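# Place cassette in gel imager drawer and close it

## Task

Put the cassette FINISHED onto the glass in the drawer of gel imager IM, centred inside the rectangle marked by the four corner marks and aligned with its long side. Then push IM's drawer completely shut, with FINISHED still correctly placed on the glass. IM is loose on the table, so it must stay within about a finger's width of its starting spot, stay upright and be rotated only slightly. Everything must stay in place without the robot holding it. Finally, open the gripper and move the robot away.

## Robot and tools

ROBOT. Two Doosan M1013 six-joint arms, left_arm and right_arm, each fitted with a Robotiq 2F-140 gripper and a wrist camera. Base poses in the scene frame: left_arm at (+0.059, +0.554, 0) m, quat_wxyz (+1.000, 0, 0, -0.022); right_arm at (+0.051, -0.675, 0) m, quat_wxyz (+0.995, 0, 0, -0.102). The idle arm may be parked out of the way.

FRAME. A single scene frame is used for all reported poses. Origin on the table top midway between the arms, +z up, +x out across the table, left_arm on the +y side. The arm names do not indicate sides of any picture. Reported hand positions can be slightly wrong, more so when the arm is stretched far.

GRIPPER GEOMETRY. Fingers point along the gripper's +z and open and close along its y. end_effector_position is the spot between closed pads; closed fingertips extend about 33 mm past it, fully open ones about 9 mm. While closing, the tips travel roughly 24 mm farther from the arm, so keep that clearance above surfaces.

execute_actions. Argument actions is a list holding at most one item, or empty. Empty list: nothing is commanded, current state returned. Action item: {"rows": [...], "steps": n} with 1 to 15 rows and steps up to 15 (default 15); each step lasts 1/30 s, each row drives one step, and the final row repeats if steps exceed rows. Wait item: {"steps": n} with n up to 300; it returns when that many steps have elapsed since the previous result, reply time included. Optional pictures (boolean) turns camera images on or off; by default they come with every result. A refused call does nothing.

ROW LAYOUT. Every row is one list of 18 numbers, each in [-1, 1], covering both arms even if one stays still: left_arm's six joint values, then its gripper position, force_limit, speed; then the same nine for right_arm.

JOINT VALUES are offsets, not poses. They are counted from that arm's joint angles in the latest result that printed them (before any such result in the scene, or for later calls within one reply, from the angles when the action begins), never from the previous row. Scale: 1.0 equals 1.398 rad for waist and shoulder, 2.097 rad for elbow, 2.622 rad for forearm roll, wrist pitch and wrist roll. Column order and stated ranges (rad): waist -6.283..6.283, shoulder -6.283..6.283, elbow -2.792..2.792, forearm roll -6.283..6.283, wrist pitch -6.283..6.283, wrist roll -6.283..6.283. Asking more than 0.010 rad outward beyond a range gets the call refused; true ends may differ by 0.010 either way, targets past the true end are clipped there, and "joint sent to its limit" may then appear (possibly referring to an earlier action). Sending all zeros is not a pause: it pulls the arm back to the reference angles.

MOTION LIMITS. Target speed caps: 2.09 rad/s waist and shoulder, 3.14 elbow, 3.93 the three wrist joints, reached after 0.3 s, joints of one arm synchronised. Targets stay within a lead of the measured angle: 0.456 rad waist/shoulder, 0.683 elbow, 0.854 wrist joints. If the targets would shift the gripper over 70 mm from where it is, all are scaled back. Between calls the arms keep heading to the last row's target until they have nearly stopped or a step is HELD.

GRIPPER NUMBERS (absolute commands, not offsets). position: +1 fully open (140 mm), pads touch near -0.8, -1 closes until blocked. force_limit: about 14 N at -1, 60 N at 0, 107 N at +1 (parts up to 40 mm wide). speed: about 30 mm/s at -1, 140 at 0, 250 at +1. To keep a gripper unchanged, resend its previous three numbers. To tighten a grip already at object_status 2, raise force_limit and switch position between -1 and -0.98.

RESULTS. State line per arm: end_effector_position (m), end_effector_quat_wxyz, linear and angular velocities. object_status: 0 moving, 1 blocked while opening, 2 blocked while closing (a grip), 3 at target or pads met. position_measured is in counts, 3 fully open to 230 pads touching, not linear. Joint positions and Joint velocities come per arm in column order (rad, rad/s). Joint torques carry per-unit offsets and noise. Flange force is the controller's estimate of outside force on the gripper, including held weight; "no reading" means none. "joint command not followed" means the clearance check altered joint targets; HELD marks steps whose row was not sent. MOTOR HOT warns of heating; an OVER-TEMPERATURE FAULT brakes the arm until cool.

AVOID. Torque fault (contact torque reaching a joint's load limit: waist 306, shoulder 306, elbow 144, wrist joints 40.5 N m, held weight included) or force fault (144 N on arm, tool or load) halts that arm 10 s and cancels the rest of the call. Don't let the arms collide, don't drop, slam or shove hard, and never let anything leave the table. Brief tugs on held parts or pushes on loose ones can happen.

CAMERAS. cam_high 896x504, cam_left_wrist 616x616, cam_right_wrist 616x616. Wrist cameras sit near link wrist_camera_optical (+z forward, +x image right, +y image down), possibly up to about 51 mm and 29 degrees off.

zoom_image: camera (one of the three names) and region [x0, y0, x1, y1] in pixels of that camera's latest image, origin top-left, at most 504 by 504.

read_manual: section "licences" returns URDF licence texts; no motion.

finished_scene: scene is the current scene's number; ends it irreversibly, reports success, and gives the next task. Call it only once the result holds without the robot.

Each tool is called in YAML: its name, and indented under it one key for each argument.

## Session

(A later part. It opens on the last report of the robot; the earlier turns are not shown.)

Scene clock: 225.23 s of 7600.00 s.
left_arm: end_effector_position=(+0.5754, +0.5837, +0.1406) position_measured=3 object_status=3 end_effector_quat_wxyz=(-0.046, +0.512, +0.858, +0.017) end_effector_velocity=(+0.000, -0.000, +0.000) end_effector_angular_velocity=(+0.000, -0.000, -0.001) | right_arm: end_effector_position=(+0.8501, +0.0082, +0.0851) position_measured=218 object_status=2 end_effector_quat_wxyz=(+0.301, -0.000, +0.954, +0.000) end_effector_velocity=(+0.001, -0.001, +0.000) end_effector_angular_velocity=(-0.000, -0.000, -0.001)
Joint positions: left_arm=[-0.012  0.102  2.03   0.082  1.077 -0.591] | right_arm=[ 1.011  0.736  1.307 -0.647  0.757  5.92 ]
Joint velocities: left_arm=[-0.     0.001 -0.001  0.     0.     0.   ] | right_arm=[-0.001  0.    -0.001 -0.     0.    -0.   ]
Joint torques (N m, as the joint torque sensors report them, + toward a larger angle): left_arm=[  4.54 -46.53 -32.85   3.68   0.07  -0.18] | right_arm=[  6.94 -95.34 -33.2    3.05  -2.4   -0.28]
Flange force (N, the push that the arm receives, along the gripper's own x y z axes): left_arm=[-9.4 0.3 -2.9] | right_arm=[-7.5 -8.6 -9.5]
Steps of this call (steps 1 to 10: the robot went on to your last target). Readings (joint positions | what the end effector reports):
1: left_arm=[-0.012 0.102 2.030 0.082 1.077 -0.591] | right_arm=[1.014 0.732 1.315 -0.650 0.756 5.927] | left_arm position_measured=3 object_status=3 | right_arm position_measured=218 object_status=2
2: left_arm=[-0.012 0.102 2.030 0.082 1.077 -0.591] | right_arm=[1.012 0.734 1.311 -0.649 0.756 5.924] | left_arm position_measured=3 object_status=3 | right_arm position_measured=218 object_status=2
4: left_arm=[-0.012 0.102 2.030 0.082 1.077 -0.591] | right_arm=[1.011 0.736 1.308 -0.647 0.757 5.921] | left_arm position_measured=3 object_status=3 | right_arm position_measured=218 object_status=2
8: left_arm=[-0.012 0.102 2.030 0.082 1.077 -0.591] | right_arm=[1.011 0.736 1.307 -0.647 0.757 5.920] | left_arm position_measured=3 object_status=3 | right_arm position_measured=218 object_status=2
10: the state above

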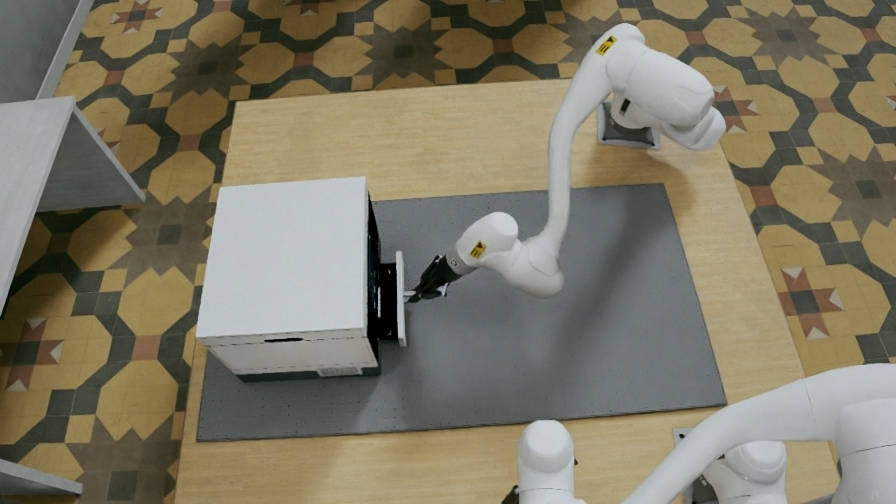

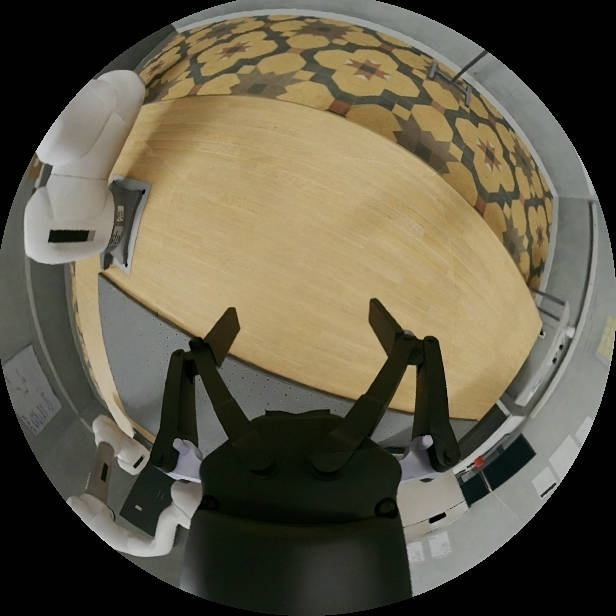

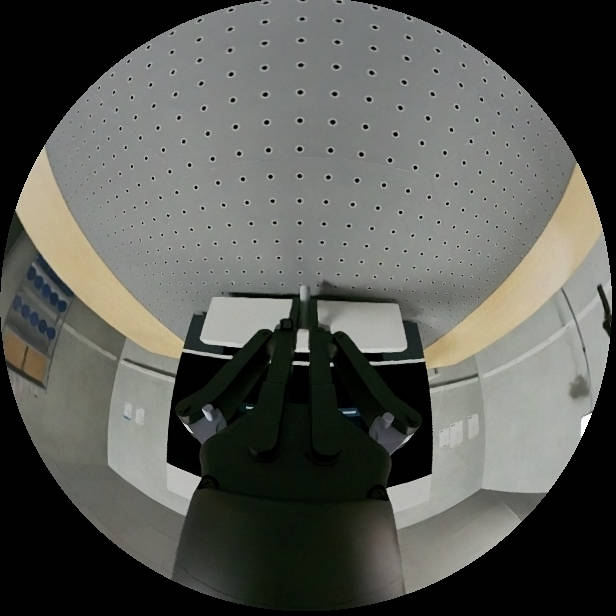

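execute_actions:
  actions:
    - {"rows":[[0,0,0,0,0,0,1,0,0,-0.0017,0.0022,-0.0027,0.0009,0.0003,-0.0018,-1,0.6,-0.3],[0,0,0,0,0,0,1,0,0,-0.0034,0.0044,-0.0054,0.0018,0.0007,-0.0036,-1,0.6,-0.3],[0,0,0,0,0,0,1,0,0,-0.005,0.0066,-0.0082,0.0027,0.001,-0.0053,-1,0.6,-0.3],[0,0,0,0,0,0,1,0,0,-0.0066,0.0088,-0.0109,0.0036,0.0014,-0.0071,-1,0.6,-0.3],[0,0,0,0,0,0,1,0,0,-0.0083,0.011,-0.0136,0.0045,0.0017,-0.0089,-1,0.6,-0.3],[0,0,0,0,0,0,1,0,0,-0.01,0.0132,-0.0163,0.0054,0.0021,-0.0107,-1,0.6,-0.3],[0,0,0,0,0,0,1,0,0,-0.0116,0.0155,-0.019,0.0063,0.0024,-0.0124,-1,0.6,-0.3],[0,0,0,0,0,0,1,0,0,-0.0133,0.0177,-0.0218,0.0072,0.0028,-0.0142,-1,0.6,-0.3],[0,0,0,0,0,0,1,0,0,-0.0149,0.0199,-0.0245,0.0081,0.0031,-0.016,-1,0.6,-0.3],[0,0,0,0,0,0,1,0,0,-0.0166,0.0221,-0.0272,0.0091,0.0035,-0.0178,-1,0.6,-0.3],[0,0,0,0,0,0,1,0,0,-0.0182,0.0243,-0.0299,0.01,0.0038,-0.0196,-1,0.6,-0.3],[0,0,0,0,0,0,1,0,0,-0.0198,0.0265,-0.0326,0.0109,0.0041,-0.0213,-1,0.6,-0.3],[0,0,0,0,0,0,1,0,0,-0.0215,0.0287,-0.0354,0.0118,0.0045,-0.0231,-1,0.6,-0.3],[0,0,0,0,0,0,1,0,0,-0.0231,0.0309,-0.0381,0.0127,0.0048,-0.0249,-1,0.6,-0.3],[0,0,0,0,0,0,1,0,0,-0.0247,0.0331,-0.0408,0.0136,0.0052,-0.0267,-1,0.6,-0.3]],"steps":15}
  pictures: false

execute_actions:
  actions:
    - {"steps":10}
  pictures: false

execute_actions:
  actions:
    - {"rows":[[0,0,0,0,0,0,1,0,0,-0.0005,0.0008,-0.001,0.0003,0.0001,-0.0006,-1,0.6,-0.3],[0,0,0,0,0,0,1,0,0,-0.001,0.0015,-0.0019,0.0006,0.0003,-0.0012,-1,0.6,-0.3],[0,0,0,0,0,0,1,0,0,-0.0016,0.0023,-0.0029,0.001,0.0004,-0.0018,-1,0.6,-0.3],[0,0,0,0,0,0,1,0,0,-0.0021,0.0031,-0.0038,0.0013,0.0006,-0.0024,-1,0.6,-0.3],[0,0,0,0,0,0,1,0,0,-0.0026,0.0038,-0.0048,0.0016,0.0007,-0.003,-1,0.6,-0.3],[0,0,0,0,0,0,1,0,0,-0.0031,0.0046,-0.0057,0.0019,0.0009,-0.0036,-1,0.6,-0.3],[0,0,0,0,0,0,1,0,0,-0.0036,0.0054,-0.0067,0.0022,0.001,-0.0042,-1,0.6,-0.3]],"steps":15}

Scene clock: 236.73 s of 7600.00 s.
left_arm: end_effector_position=(+0.5754, +0.5837, +0.1406) position_measured=3 object_status=3 end_effector_quat_wxyz=(-0.046, +0.512, +0.858, +0.017) end_effector_velocity=(-0.000, +0.001, -0.000) end_effector_angular_velocity=(+0.001, +0.000, -0.001) | right_arm: end_effector_position=(+0.8880, +0.0083, +0.0851) position_measured=218 object_status=2 end_effector_quat_wxyz=(+0.301, -0.000, +0.954, +0.000) end_effector_velocity=(+0.089, -0.002, +0.001) end_effector_angular_velocity=(+0.002, -0.002, +0.001)
Joint positions: left_arm=[-0.012  0.102  2.03   0.082  1.077 -0.591] | right_arm=[ 0.981  0.775  1.235 -0.617  0.768  5.861]
Joint velocities: left_arm=[ 0.001  0.     0.     0.001 -0.     0.002] | right_arm=[-0.068  0.09  -0.169  0.07   0.026 -0.137]
Joint torques (N m, as the joint torque sensors report them, + toward a larger angle): left_arm=[  2.68 -45.91 -32.93   3.82   0.04  -0.16] | right_arm=[  8.87 -97.1  -33.     3.69  -2.59   0.01]
Flange force (N, the push that the arm receives, along the gripper's own x y z axes): left_arm=[-5.3 1.2 -3.3] | right_arm=[-9.4 -9.7 -9.4]
Steps of this call (steps 1 to 30: the robot went on to your last target; steps 31 to 90: nothing new was sent; then 8.00 s passed at rest; steps 91 to 105: all 15 steps of this action). Readings (joint positions | what the end effector reports):
91: left_arm=[-0.012 0.102 2.030 0.082 1.077 -0.591] | right_arm=[1.010 0.737 1.307 -0.647 0.757 5.920] | left_arm position_measured=3 object_status=3 | right_arm position_measured=218 object_status=2
92: left_arm=[-0.012 0.102 2.030 0.082 1.077 -0.591] | right_arm=[1.010 0.738 1.305 -0.646 0.757 5.918] | left_arm position_measured=3 object_status=3 | right_arm position_measured=218 object_status=2
94: left_arm=[-0.012 0.102 2.030 0.082 1.077 -0.591] | right_arm=[1.006 0.742 1.297 -0.643 0.759 5.912] | left_arm position_measured=3 object_status=3 | right_arm position_measured=218 object_status=2
98: left_arm=[-0.012 0.102 2.030 0.082 1.077 -0.591] | right_arm=[0.997 0.754 1.275 -0.634 0.762 5.894] | left_arm position_measured=3 object_status=3 | right_arm position_measured=218 object_status=2
105: the state above

Scene clock: 237.07 s of 7600.00 s.
left_arm: end_effector_position=(+0.5754, +0.5837, +0.1406) position_measured=3 object_status=3 end_effector_quat_wxyz=(-0.046, +0.512, +0.858, +0.017) end_effector_velocity=(+0.000, -0.000, +0.000) end_effector_angular_velocity=(+0.001, -0.001, -0.002) | right_arm: end_effector_position=(+0.8950, +0.0081, +0.0851) position_measured=218 object_status=2 end_effector_quat_wxyz=(+0.301, -0.000, +0.954, +0.000) end_effector_velocity=(-0.000, +0.000, -0.001) end_effector_angular_velocity=(-0.001, +0.001, +0.000)
Joint positions: left_arm=[-0.012  0.102  2.03   0.082  1.077 -0.591] | right_arm=[ 0.976  0.783  1.221 -0.611  0.771  5.85 ]
Joint velocities: left_arm=[-0.001 -0.001 -0.     0.001  0.     0.001] | right_arm=[ 0.  0.  0. -0.  0. -0.]
Joint torques (N m, as the joint torque sensors report them, + toward a larger angle): left_arm=[  2.87 -46.37 -33.03   3.83   0.02  -0.27] | right_arm=[  4.22 -95.34 -30.28   3.42  -0.92  -0.21]
Flange force (N, the push that the arm receives, along the gripper's own x y z axes): left_arm=[-6.3 1.4 -2.9] | right_arm=[-9.0 -4.5 -11.7]
Steps of this call (steps 1 to 10: the robot went on to your last target). Readings (joint positions | what the end effector reports):
1: left_arm=[-0.012 0.102 2.030 0.082 1.077 -0.591] | right_arm=[0.979 0.778 1.229 -0.615 0.769 5.857] | left_arm position_measured=3 object_status=3 | right_arm position_measured=218 object_status=2
2: left_arm=[-0.012 0.102 2.030 0.082 1.077 -0.591] | right_arm=[0.978 0.781 1.225 -0.613 0.770 5.853] | left_arm position_measured=3 object_status=3 | right_arm position_measured=218 object_status=2
4: left_arm=[-0.012 0.102 2.030 0.082 1.077 -0.591] | right_arm=[0.976 0.782 1.222 -0.612 0.770 5.851] | left_arm position_measured=3 object_status=3 | right_arm position_measured=218 object_status=2
8: left_arm=[-0.012 0.102 2.030 0.082 1.077 -0.591] | right_arm=[0.976 0.783 1.221 -0.611 0.770 5.850] | left_arm position_measured=3 object_status=3 | right_arm position_measured=218 object_status=2
10: the state above

Scene clock: 237.57 s of 7600.00 s.
left_arm: end_effector_position=(+0.5754, +0.5837, +0.1406) position_measured=3 object_status=3 end_effector_quat_wxyz=(-0.046, +0.512, +0.858, +0.017) end_effector_velocity=(-0.000, +0.000, -0.000) end_effector_angular_velocity=(-0.000, +0.001, +0.002) | right_arm: end_effector_position=(+0.9019, +0.0082, +0.0851) position_measured=218 object_status=2 end_effector_quat_wxyz=(+0.301, -0.000, +0.954, +0.000) end_effector_velocity=(-0.001, -0.000, -0.002) end_effector_angular_velocity=(-0.002, +0.002, +0.000)
Joint positions: left_arm=[-0.012  0.102  2.03   0.082  1.077 -0.591] | right_arm=[ 0.971  0.79   1.207 -0.606  0.773  5.839]
Joint velocities: left_arm=[ 0.001  0.     0.    -0.001  0.    -0.001] | right_arm=[ 0.     0.001  0.001  0.001  0.    -0.001]
Joint torques (N m, as the joint torque sensors report them, + toward a larger angle): left_arm=[  3.32 -46.42 -32.61   3.84   0.13  -0.23] | right_arm=[  9.26 -96.11 -29.54   4.33  -0.93  -0.17]
Flange force (N, the push that the arm receives, along the gripper's own x y z axes): left_arm=[-7.4 1.8 -2.7] | right_arm=[-12.4 -6.5 -8.5]
Steps of this call (steps 1 to 15: all 15 steps of this action). Readings (joint positions | what the end effector reports):
1: left_arm=[-0.012 0.102 2.030 0.082 1.077 -0.591] | right_arm=[0.976 0.783 1.221 -0.611 0.771 5.850] | left_arm position_measured=3 object_status=3 | right_arm position_measured=218 object_status=2
2: left_arm=[-0.012 0.102 2.030 0.082 1.077 -0.591] | right_arm=[0.976 0.783 1.221 -0.611 0.771 5.850] | left_arm position_measured=3 object_status=3 | right_arm position_measured=218 object_status=2
4: left_arm=[-0.012 0.102 2.030 0.082 1.077 -0.591] | right_arm=[0.975 0.785 1.218 -0.610 0.771 5.847] | left_arm position_measured=3 object_status=3 | right_arm position_measured=218 object_status=2
8: left_arm=[-0.012 0.102 2.030 0.082 1.077 -0.591] | right_arm=[0.972 0.789 1.210 -0.607 0.773 5.841] | left_arm position_measured=3 object_status=3 | right_arm position_measured=218 object_status=2
15: the state above

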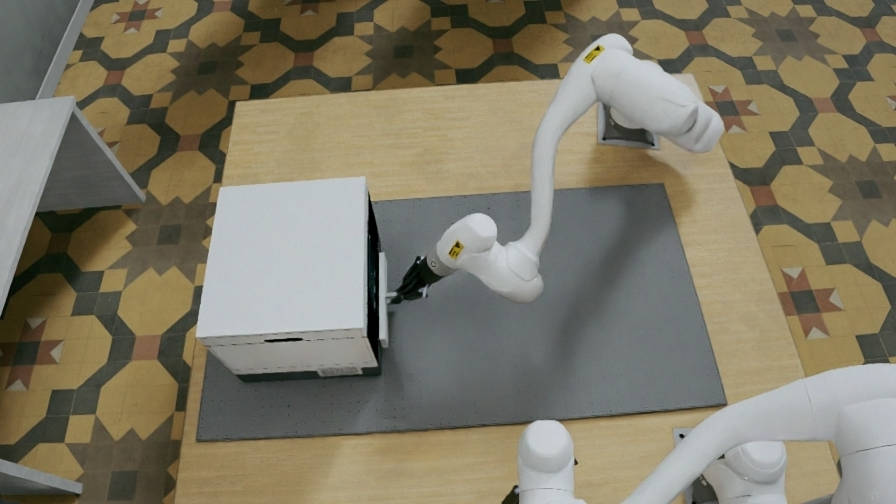

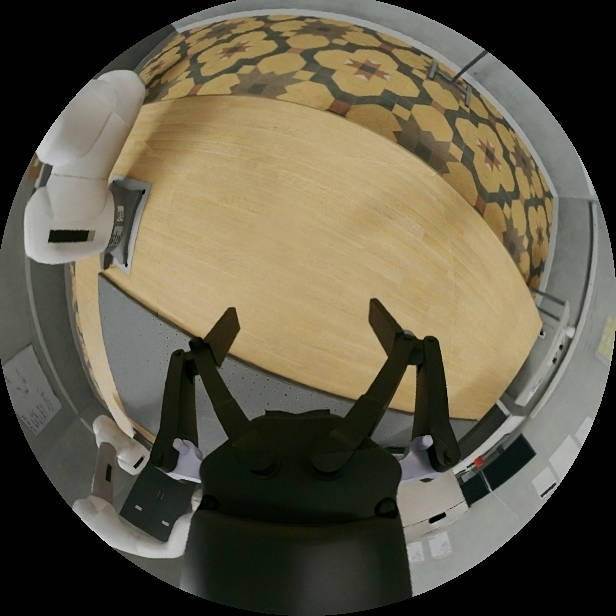

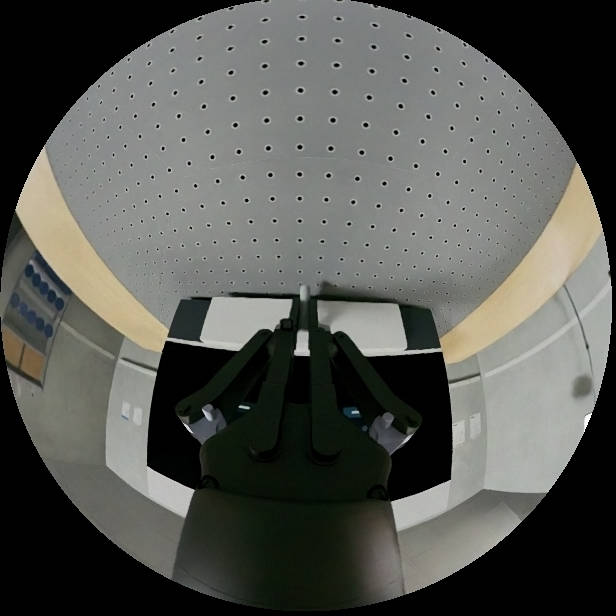

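execute_actions:
  actions:
    - {"rows":[[0,0,0,0,0,0,1,0,0,-0.0004,0.0006,-0.0007,0.0002,0.0001,-0.0004,-1,0.6,-0.3],[0,0,0,0,0,0,1,0,0,-0.0008,0.0012,-0.0014,0.0005,0.0002,-0.0009,-1,0.6,-0.3]],"steps":10}
  pictures: false

execute_actions:
  actions:
    - {"rows":[[0,0,0,0,0,0,1,0,0,-0.0005,0.0008,-0.001,0.0003,0.0001,-0.0006,-1,0.6,-0.3]],"steps":10}
  pictures: false

Scene clock: 240.53 s of 7600.00 s.
left_arm: end_effector_position=(+0.5754, +0.5837, +0.1406) position_measured=3 object_status=3 end_effector_quat_wxyz=(-0.046, +0.512, +0.858, +0.017) end_effector_velocity=(-0.000, -0.001, -0.000) end_effector_angular_velocity=(-0.001, +0.001, -0.000) | right_arm: end_effector_position=(+0.9034, +0.0082, +0.0850) position_measured=218 object_status=2 end_effector_quat_wxyz=(+0.301, -0.000, +0.954, +0.000) end_effector_velocity=(-0.000, +0.000, +0.001) end_effector_angular_velocity=(+0.001, -0.000, +0.001)
Joint positions: left_arm=[-0.012  0.102  2.03   0.082  1.077 -0.591] | right_arm=[ 0.97   0.792  1.204 -0.604  0.774  5.837]
Joint velocities: left_arm=[-0.002  0.     0.001 -0.001 -0.    -0.001] | right_arm=[ 0.    -0.001  0.001  0.    -0.    -0.   ]
Joint torques (N m, as the joint torque sensors report them, + toward a larger angle): left_arm=[  2.45 -47.11 -32.97   3.88   0.05  -0.23] | right_arm=[ 11.81 -93.48 -27.04   5.46  -0.18  -0.13]
Flange force (N, the push that the arm receives, along the gripper's own x y z axes): left_arm=[-6.4 3.0 -2.0] | right_arm=[-16.2 -8.2 -9.9]
Steps of this call (steps 1 to 15: the robot went on to your last target; steps 16 to 79: nothing new was sent; steps 80 to 89: all 10 steps of this action). Readings (joint positions | what the end effector reports):
80: left_arm=[-0.012 0.102 2.030 0.082 1.077 -0.591] | right_arm=[0.971 0.790 1.207 -0.606 0.773 5.839] | left_arm position_measured=3 object_status=3 | right_arm position_measured=218 object_status=2
81: left_arm=[-0.012 0.102 2.030 0.082 1.077 -0.591] | right_arm=[0.971 0.791 1.207 -0.605 0.773 5.839] | left_arm position_measured=3 object_status=3 | right_arm position_measured=218 object_status=2
83: left_arm=[-0.012 0.102 2.030 0.082 1.077 -0.591] | right_arm=[0.970 0.792 1.205 -0.605 0.773 5.837] | left_arm position_measured=3 object_status=3 | right_arm position_measured=218 object_status=2
87: left_arm=[-0.012 0.102 2.030 0.082 1.077 -0.591] | right_arm=[0.970 0.792 1.204 -0.604 0.774 5.837] | left_arm position_measured=3 object_status=3 | right_arm position_measured=218 object_status=2
89: the state above

Scene clock: 240.87 s of 7600.00 s.
left_arm: end_effector_position=(+0.5754, +0.5837, +0.1406) position_measured=3 object_status=3 end_effector_quat_wxyz=(-0.046, +0.512, +0.858, +0.017) end_effector_velocity=(+0.000, -0.000, +0.000) end_effector_angular_velocity=(+0.000, +0.000, -0.002) | right_arm: end_effector_position=(+0.9043, +0.0083, +0.0850) position_measured=218 object_status=2 end_effector_quat_wxyz=(+0.301, -0.000, +0.954, +0.000) end_effector_velocity=(-0.001, +0.000, -0.002) end_effector_angular_velocity=(-0.002, +0.001, +0.002)
Joint positions: left_arm=[-0.012  0.102  2.03   0.082  1.077 -0.591] | right_arm=[ 0.969  0.793  1.202 -0.603  0.774  5.835]
Joint velocities: left_arm=[-0.001 -0.    -0.001  0.     0.001  0.001] | right_arm=[ 0.001  0.001  0.    -0.     0.    -0.001]
Joint torques (N m, as the joint torque sensors report them, + toward a larger angle): left_arm=[  3.05 -46.72 -33.1    3.74   0.15  -0.28] | right_arm=[  0.04 -84.02 -32.01   2.89  -4.83  -0.3 ]
Flange force (N, the push that the arm receives, along the gripper's own x y z axes): left_arm=[-7.2 1.8 -2.1] | right_arm=[-1.5 -13.4 -32.0]
Steps of this call (steps 1 to 10: all 10 steps of this action). Readings (joint positions | what the end effector reports):
1: left_arm=[-0.012 0.102 2.030 0.082 1.077 -0.591] | right_arm=[0.970 0.792 1.204 -0.604 0.774 5.837] | left_arm position_measured=3 object_status=3 | right_arm position_measured=218 object_status=2
2: left_arm=[-0.012 0.102 2.030 0.082 1.077 -0.591] | right_arm=[0.970 0.792 1.204 -0.604 0.774 5.836] | left_arm position_measured=3 object_status=3 | right_arm position_measured=218 object_status=2
4: left_arm=[-0.012 0.102 2.030 0.082 1.077 -0.591] | right_arm=[0.970 0.793 1.203 -0.603 0.774 5.836] | left_arm position_measured=3 object_status=3 | right_arm position_measured=218 object_status=2
8: left_arm=[-0.012 0.102 2.030 0.082 1.077 -0.591] | right_arm=[0.969 0.793 1.202 -0.603 0.774 5.835] | left_arm position_measured=3 object_status=3 | right_arm position_measured=218 object_status=2
10: the state above

Hard stop reached. Release and retreat.

execute_actions:
  actions:
    - {"rows":[[0,0,0,0,0,0,1,0,0,0.0002,-0.0003,0.0004,-0.0001,0,0.0002,0.2,0,-0.2]],"steps":15}
  pictures: false

execute_actions:
  actions:
    - {"steps":8}
  pictures: false

execute_actions:
  actions:
    - {"rows":[[0,0,0,0,0,0,1,0,0,0.057,-0.071,0.087,-0.029,-0.009,0.059,0.2,0,-0.2]],"steps":15}
  pictures: false

execute_actions:
  actions:
    - {"rows":[[0,0,0,0,0,0,1,0,0,0,-0.14,0.06,0,0,0,0.2,0,-0.2]],"steps":15}
  pictures: false

execute_actions:
  actions:
    - {"steps":15}

Scene clock: 244.40 s of 7600.00 s.
left_arm: end_effector_position=(+0.5754, +0.5837, +0.1406) position_measured=3 object_status=3 end_effector_quat_wxyz=(-0.046, +0.512, +0.858, +0.017) end_effector_velocity=(-0.000, +0.001, -0.000) end_effector_angular_velocity=(+0.001, +0.001, +0.002) | right_arm: end_effector_position=(+0.9040, +0.0081, +0.0849) position_measured=133 object_status=0 end_effector_quat_wxyz=(+0.301, -0.000, +0.954, +0.000) end_effector_velocity=(-0.001, -0.000, -0.002) end_effector_angular_velocity=(-0.003, +0.002, +0.002)
Joint positions: left_arm=[-0.012  0.102  2.03   0.082  1.077 -0.591] | right_arm=[ 0.97   0.793  1.203 -0.604  0.774  5.836]
Joint velocities: left_arm=[ 0.001  0.    -0.     0.001  0.001 -0.002] | right_arm=[ 0.001  0.     0.002 -0.     0.    -0.001]
Joint torques (N m, as the joint torque sensors report them, + toward a larger angle): left_arm=[  2.73 -46.52 -33.11   3.8    0.04  -0.15] | right_arm=[   3.61 -109.96  -35.46    2.29   -0.34   -0.26]
Flange force (N, the push that the arm receives, along the gripper's own x y z axes): left_arm=[-6.3 1.7 -2.4] | right_arm=[-5.7 0.0 1.6]
Steps of this call (steps 1 to 15: the robot went on to your last target; steps 16 to 90: nothing new was sent; then 0.03 s passed at rest; steps 91 to 105: all 15 steps of this action). Readings (joint positions | what the end effector reports):
91: left_arm=[-0.012 0.102 2.030 0.082 1.077 -0.591] | right_arm=[0.969 0.793 1.202 -0.603 0.774 5.835] | left_arm position_measured=3 object_status=3 | right_arm position_measured=218 object_status=0
92: left_arm=[-0.012 0.102 2.030 0.082 1.077 -0.591] | right_arm=[0.969 0.793 1.202 -0.604 0.774 5.835] | left_arm position_measured=3 object_status=3 | right_arm position_measured=218 object_status=0
94: left_arm=[-0.012 0.102 2.030 0.082 1.077 -0.591] | right_arm=[0.969 0.793 1.203 -0.604 0.773 5.835] | left_arm position_measured=3 object_status=3 | right_arm position_measured=203 object_status=0
98: left_arm=[-0.012 0.102 2.030 0.082 1.077 -0.591] | right_arm=[0.969 0.793 1.203 -0.604 0.773 5.836] | left_arm position_measured=3 object_status=3 | right_arm position_measured=177 object_status=0
105: the state above

Scene clock: 244.67 s of 7600.00 s.
left_arm: end_effector_position=(+0.5754, +0.5837, +0.1406) position_measured=3 object_status=3 end_effector_quat_wxyz=(-0.046, +0.512, +0.858, +0.017) end_effector_velocity=(-0.000, +0.001, +0.000) end_effector_angular_velocity=(+0.000, +0.001, +0.003) | right_arm: end_effector_position=(+0.9038, +0.0082, +0.0849) position_measured=104 object_status=0 end_effector_quat_wxyz=(+0.301, -0.000, +0.954, +0.000) end_effector_velocity=(-0.001, -0.000, -0.001) end_effector_angular_velocity=(-0.001, +0.001, +0.000)
Joint positions: left_arm=[-0.012  0.102  2.03   0.082  1.077 -0.591] | right_arm=[ 0.97   0.793  1.203 -0.604  0.774  5.836]
Joint velocities: left_arm=[ 0.001 -0.     0.    -0.     0.001 -0.002] | right_arm=[ 0.     0.     0.001 -0.     0.     0.   ]
Joint torques (N m, as the joint torque sensors report them, + toward a larger angle): left_arm=[  2.01 -45.25 -33.13   3.83   0.13  -0.14] | right_arm=[   3.35 -109.85  -35.8     2.3    -0.3    -0.2 ]
Flange force (N, the push that the arm receives, along the gripper's own x y z axes): left_arm=[-3.9 0.6 -3.2] | right_arm=[-4.7 -0.4 1.2]
Steps of this call (steps 1 to 8: the robot went on to your last target). Readings (joint positions | what the end effector reports):
1: left_arm=[-0.012 0.102 2.030 0.082 1.077 -0.591] | right_arm=[0.970 0.793 1.203 -0.604 0.774 5.836] | left_arm position_measured=3 object_status=3 | right_arm position_measured=126 object_status=0
2: left_arm=[-0.012 0.102 2.030 0.082 1.077 -0.591] | right_arm=[0.970 0.793 1.203 -0.604 0.774 5.836] | left_arm position_measured=3 object_status=3 | right_arm position_measured=120 object_status=0
4: left_arm=[-0.012 0.102 2.030 0.082 1.077 -0.591] | right_arm=[0.970 0.793 1.203 -0.604 0.774 5.836] | left_arm position_measured=3 object_status=3 | right_arm position_measured=107 object_status=0
8: the state above

Scene clock: 245.17 s of 7600.00 s.
left_arm: end_effector_position=(+0.5754, +0.5837, +0.1406) position_measured=3 object_status=3 end_effector_quat_wxyz=(-0.046, +0.512, +0.858, +0.017) end_effector_velocity=(+0.001, -0.001, +0.001) end_effector_angular_velocity=(-0.000, -0.001, -0.001) | right_arm: end_effector_position=(+0.8035, +0.0090, +0.0849) position_measured=104 object_status=3 end_effector_quat_wxyz=(+0.301, -0.000, +0.954, -0.000) end_effector_velocity=(-0.002, +0.000, -0.002) end_effector_angular_velocity=(-0.001, +0.001, +0.000)
Joint positions: left_arm=[-0.012  0.102  2.03   0.082  1.077 -0.591] | right_arm=[ 1.049  0.693  1.386 -0.68   0.751  5.99 ]
Joint velocities: left_arm=[-0.002  0.    -0.001 -0.    -0.    -0.001] | right_arm=[ 0.002  0.     0.002 -0.001 -0.     0.002]
Joint torques (N m, as the joint torque sensors report them, + toward a larger angle): left_arm=[  2.84 -46.21 -33.2    3.78   0.03  -0.16] | right_arm=[   4.66 -100.88  -33.92    2.02   -0.25   -0.15]
Flange force (N, the push that the arm receives, along the gripper's own x y z axes): left_arm=[-6.3 0.9 -2.7] | right_arm=[-5.8 -0.3 2.6]
Steps of this call (steps 1 to 15: all 15 steps of this action). Readings (joint positions | what the end effector reports):
1: left_arm=[-0.012 0.102 2.030 0.082 1.077 -0.591] | right_arm=[0.970 0.792 1.203 -0.604 0.774 5.836] | left_arm position_measured=3 object_status=3 | right_arm position_measured=104 object_status=0
2: left_arm=[-0.012 0.102 2.030 0.082 1.077 -0.591] | right_arm=[0.972 0.789 1.209 -0.606 0.774 5.841] | left_arm position_measured=3 object_status=3 | right_arm position_measured=104 object_status=3
4: left_arm=[-0.012 0.102 2.030 0.082 1.077 -0.591] | right_arm=[0.991 0.766 1.253 -0.625 0.768 5.879] | left_arm position_measured=3 object_status=3 | right_arm position_measured=104 object_status=3
8: left_arm=[-0.012 0.102 2.030 0.082 1.077 -0.591] | right_arm=[1.040 0.705 1.364 -0.671 0.753 5.972] | left_arm position_measured=3 object_status=3 | right_arm position_measured=104 object_status=3
15: the state above

Scene clock: 245.67 s of 7600.00 s.
left_arm: end_effector_position=(+0.5754, +0.5837, +0.1406) position_measured=3 object_status=3 end_effector_quat_wxyz=(-0.046, +0.512, +0.858, +0.017) end_effector_velocity=(+0.001, +0.000, +0.000) end_effector_angular_velocity=(-0.000, -0.001, +0.000) | right_arm: end_effector_position=(+0.7611, -0.0386, +0.1966) position_measured=104 object_status=3 end_effector_quat_wxyz=(+0.322, +0.007, +0.946, +0.025) end_effector_velocity=(-0.001, -0.001, +0.002) end_effector_angular_velocity=(+0.002, -0.001, -0.001)
Joint positions: left_arm=[-0.012  0.102  2.03   0.082  1.077 -0.591] | right_arm=[ 1.049  0.498  1.511 -0.68   0.75   5.99 ]
Joint velocities: left_arm=[ 0.001  0.    -0.002 -0.     0.     0.001] | right_arm=[-0.    -0.004  0.003 -0.    -0.001  0.001]
Joint torques (N m, as the joint torque sensors report them, + toward a larger angle): left_arm=[  2.85 -46.22 -32.66   3.89  -0.01  -0.17] | right_arm=[  3.65 -88.46 -36.08   2.08  -0.36  -0.15]
Flange force (N, the push that the arm receives, along the gripper's own x y z axes): left_arm=[-6.5 2.0 -3.4] | right_arm=[-6.7 1.2 2.9]
Steps of this call (steps 1 to 15: all 15 steps of this action). Readings (joint positions | what the end effector reports):
1: left_arm=[-0.012 0.102 2.030 0.082 1.077 -0.591] | right_arm=[1.049 0.693 1.386 -0.680 0.751 5.990] | left_arm position_measured=3 object_status=3 | right_arm position_measured=104 object_status=3
2: left_arm=[-0.012 0.102 2.030 0.082 1.077 -0.591] | right_arm=[1.049 0.690 1.388 -0.680 0.750 5.990] | left_arm position_measured=3 object_status=3 | right_arm position_measured=104 object_status=3
4: left_arm=[-0.012 0.102 2.030 0.082 1.077 -0.591] | right_arm=[1.049 0.660 1.407 -0.680 0.750 5.990] | left_arm position_measured=3 object_status=3 | right_arm position_measured=104 object_status=3
8: left_arm=[-0.012 0.102 2.030 0.082 1.077 -0.591] | right_arm=[1.049 0.563 1.469 -0.680 0.750 5.990] | left_arm position_measured=3 object_status=3 | right_arm position_measured=104 object_status=3
15: the state above

Scene clock: 246.17 s of 7600.00 s.
left_arm: end_effector_position=(+0.5754, +0.5837, +0.1406) position_measured=3 object_status=3 end_effector_quat_wxyz=(-0.046, +0.512, +0.858, +0.017) end_effector_velocity=(-0.000, -0.000, -0.000) end_effector_angular_velocity=(-0.000, +0.001, -0.002) | right_arm: end_effector_position=(+0.7611, -0.0387, +0.1972) position_measured=104 object_status=3 end_effector_quat_wxyz=(+0.323, +0.007, +0.946, +0.025) end_effector_velocity=(-0.000, +0.000, -0.001) end_effector_angular_velocity=(-0.001, +0.001, -0.000)
Joint positions: left_arm=[-0.012  0.102  2.03   0.082  1.077 -0.591] | right_arm=[ 1.049  0.498  1.511 -0.68   0.75   5.99 ]
Joint velocities: left_arm=[-0.001 -0.     0.001 -0.    -0.     0.002] | right_arm=[ 0.     0.001  0.    -0.     0.     0.   ]
Joint torques (N m, as the joint torque sensors report them, + toward a larger angle): left_arm=[  2.69 -47.15 -32.59   3.78   0.    -0.14] | right_arm=[  3.16 -84.99 -35.58   2.02  -0.35  -0.21]
Flange force (N, the push that the arm receives, along the gripper's own x y z axes): left_arm=[-6.8 3.3 -2.4] | right_arm=[-4.9 -1.5 0.0]
Steps of this call (steps 1 to 15: the robot went on to your last target). Readings (joint positions | what the end effector reports):
1: left_arm=[-0.012 0.102 2.030 0.082 1.077 -0.591] | right_arm=[1.049 0.498 1.511 -0.680 0.750 5.990] | left_arm position_measured=3 object_status=3 | right_arm position_measured=104 object_status=3
2: left_arm=[-0.012 0.102 2.030 0.082 1.077 -0.591] | right_arm=[1.049 0.498 1.511 -0.680 0.750 5.990] | left_arm position_measured=3 object_status=3 | right_arm position_measured=104 object_status=3
4: left_arm=[-0.012 0.102 2.030 0.082 1.077 -0.591] | right_arm=[1.049 0.498 1.511 -0.680 0.750 5.990] | left_arm position_measured=3 object_status=3 | right_arm position_measured=104 object_status=3
8: left_arm=[-0.012 0.102 2.030 0.082 1.077 -0.591] | right_arm=[1.049 0.498 1.511 -0.680 0.750 5.990] | left_arm position_measured=3 object_status=3 | right_arm position_measured=104 object_status=3
15: the state above
All arms were judged still, so your last target was given up. Only a new action makes them travel on or press farther. Fingers that are still opening or closing keep moving.

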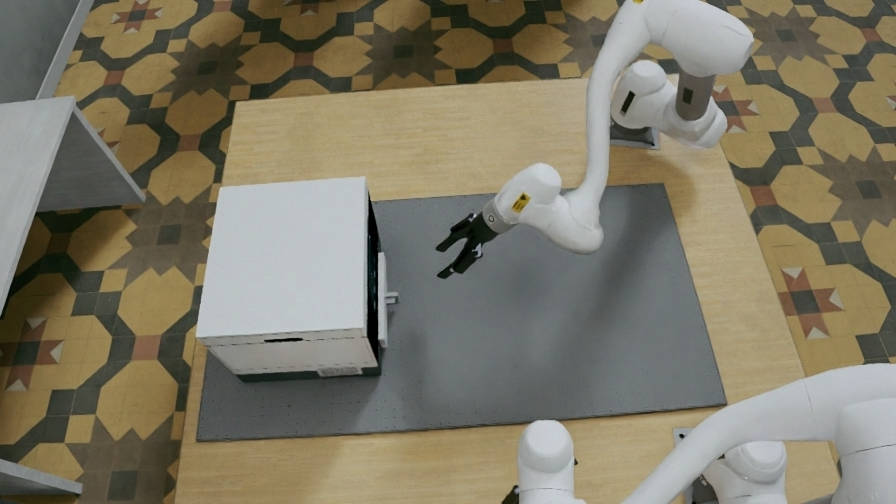

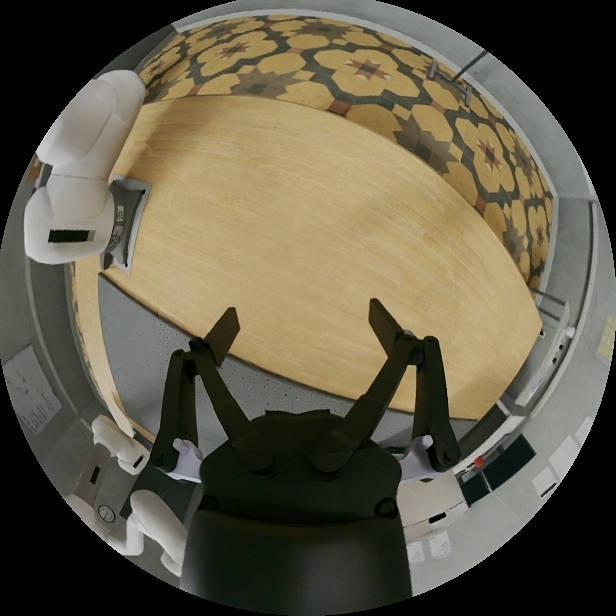

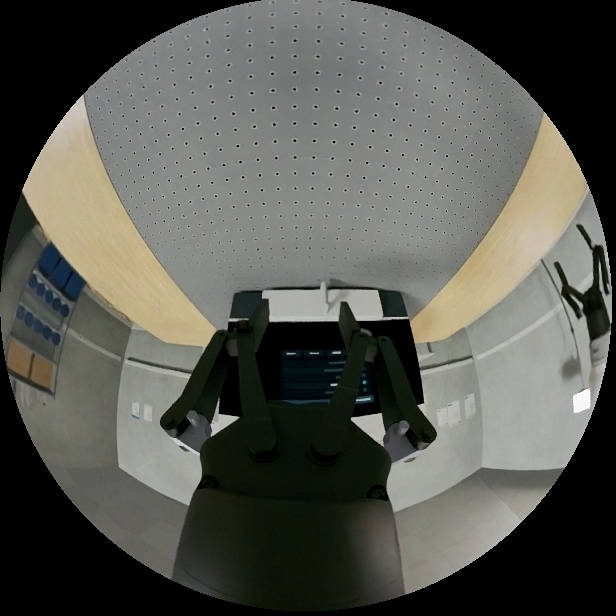

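finished_scene:
  scene: 2

The scene is finished: the task was done.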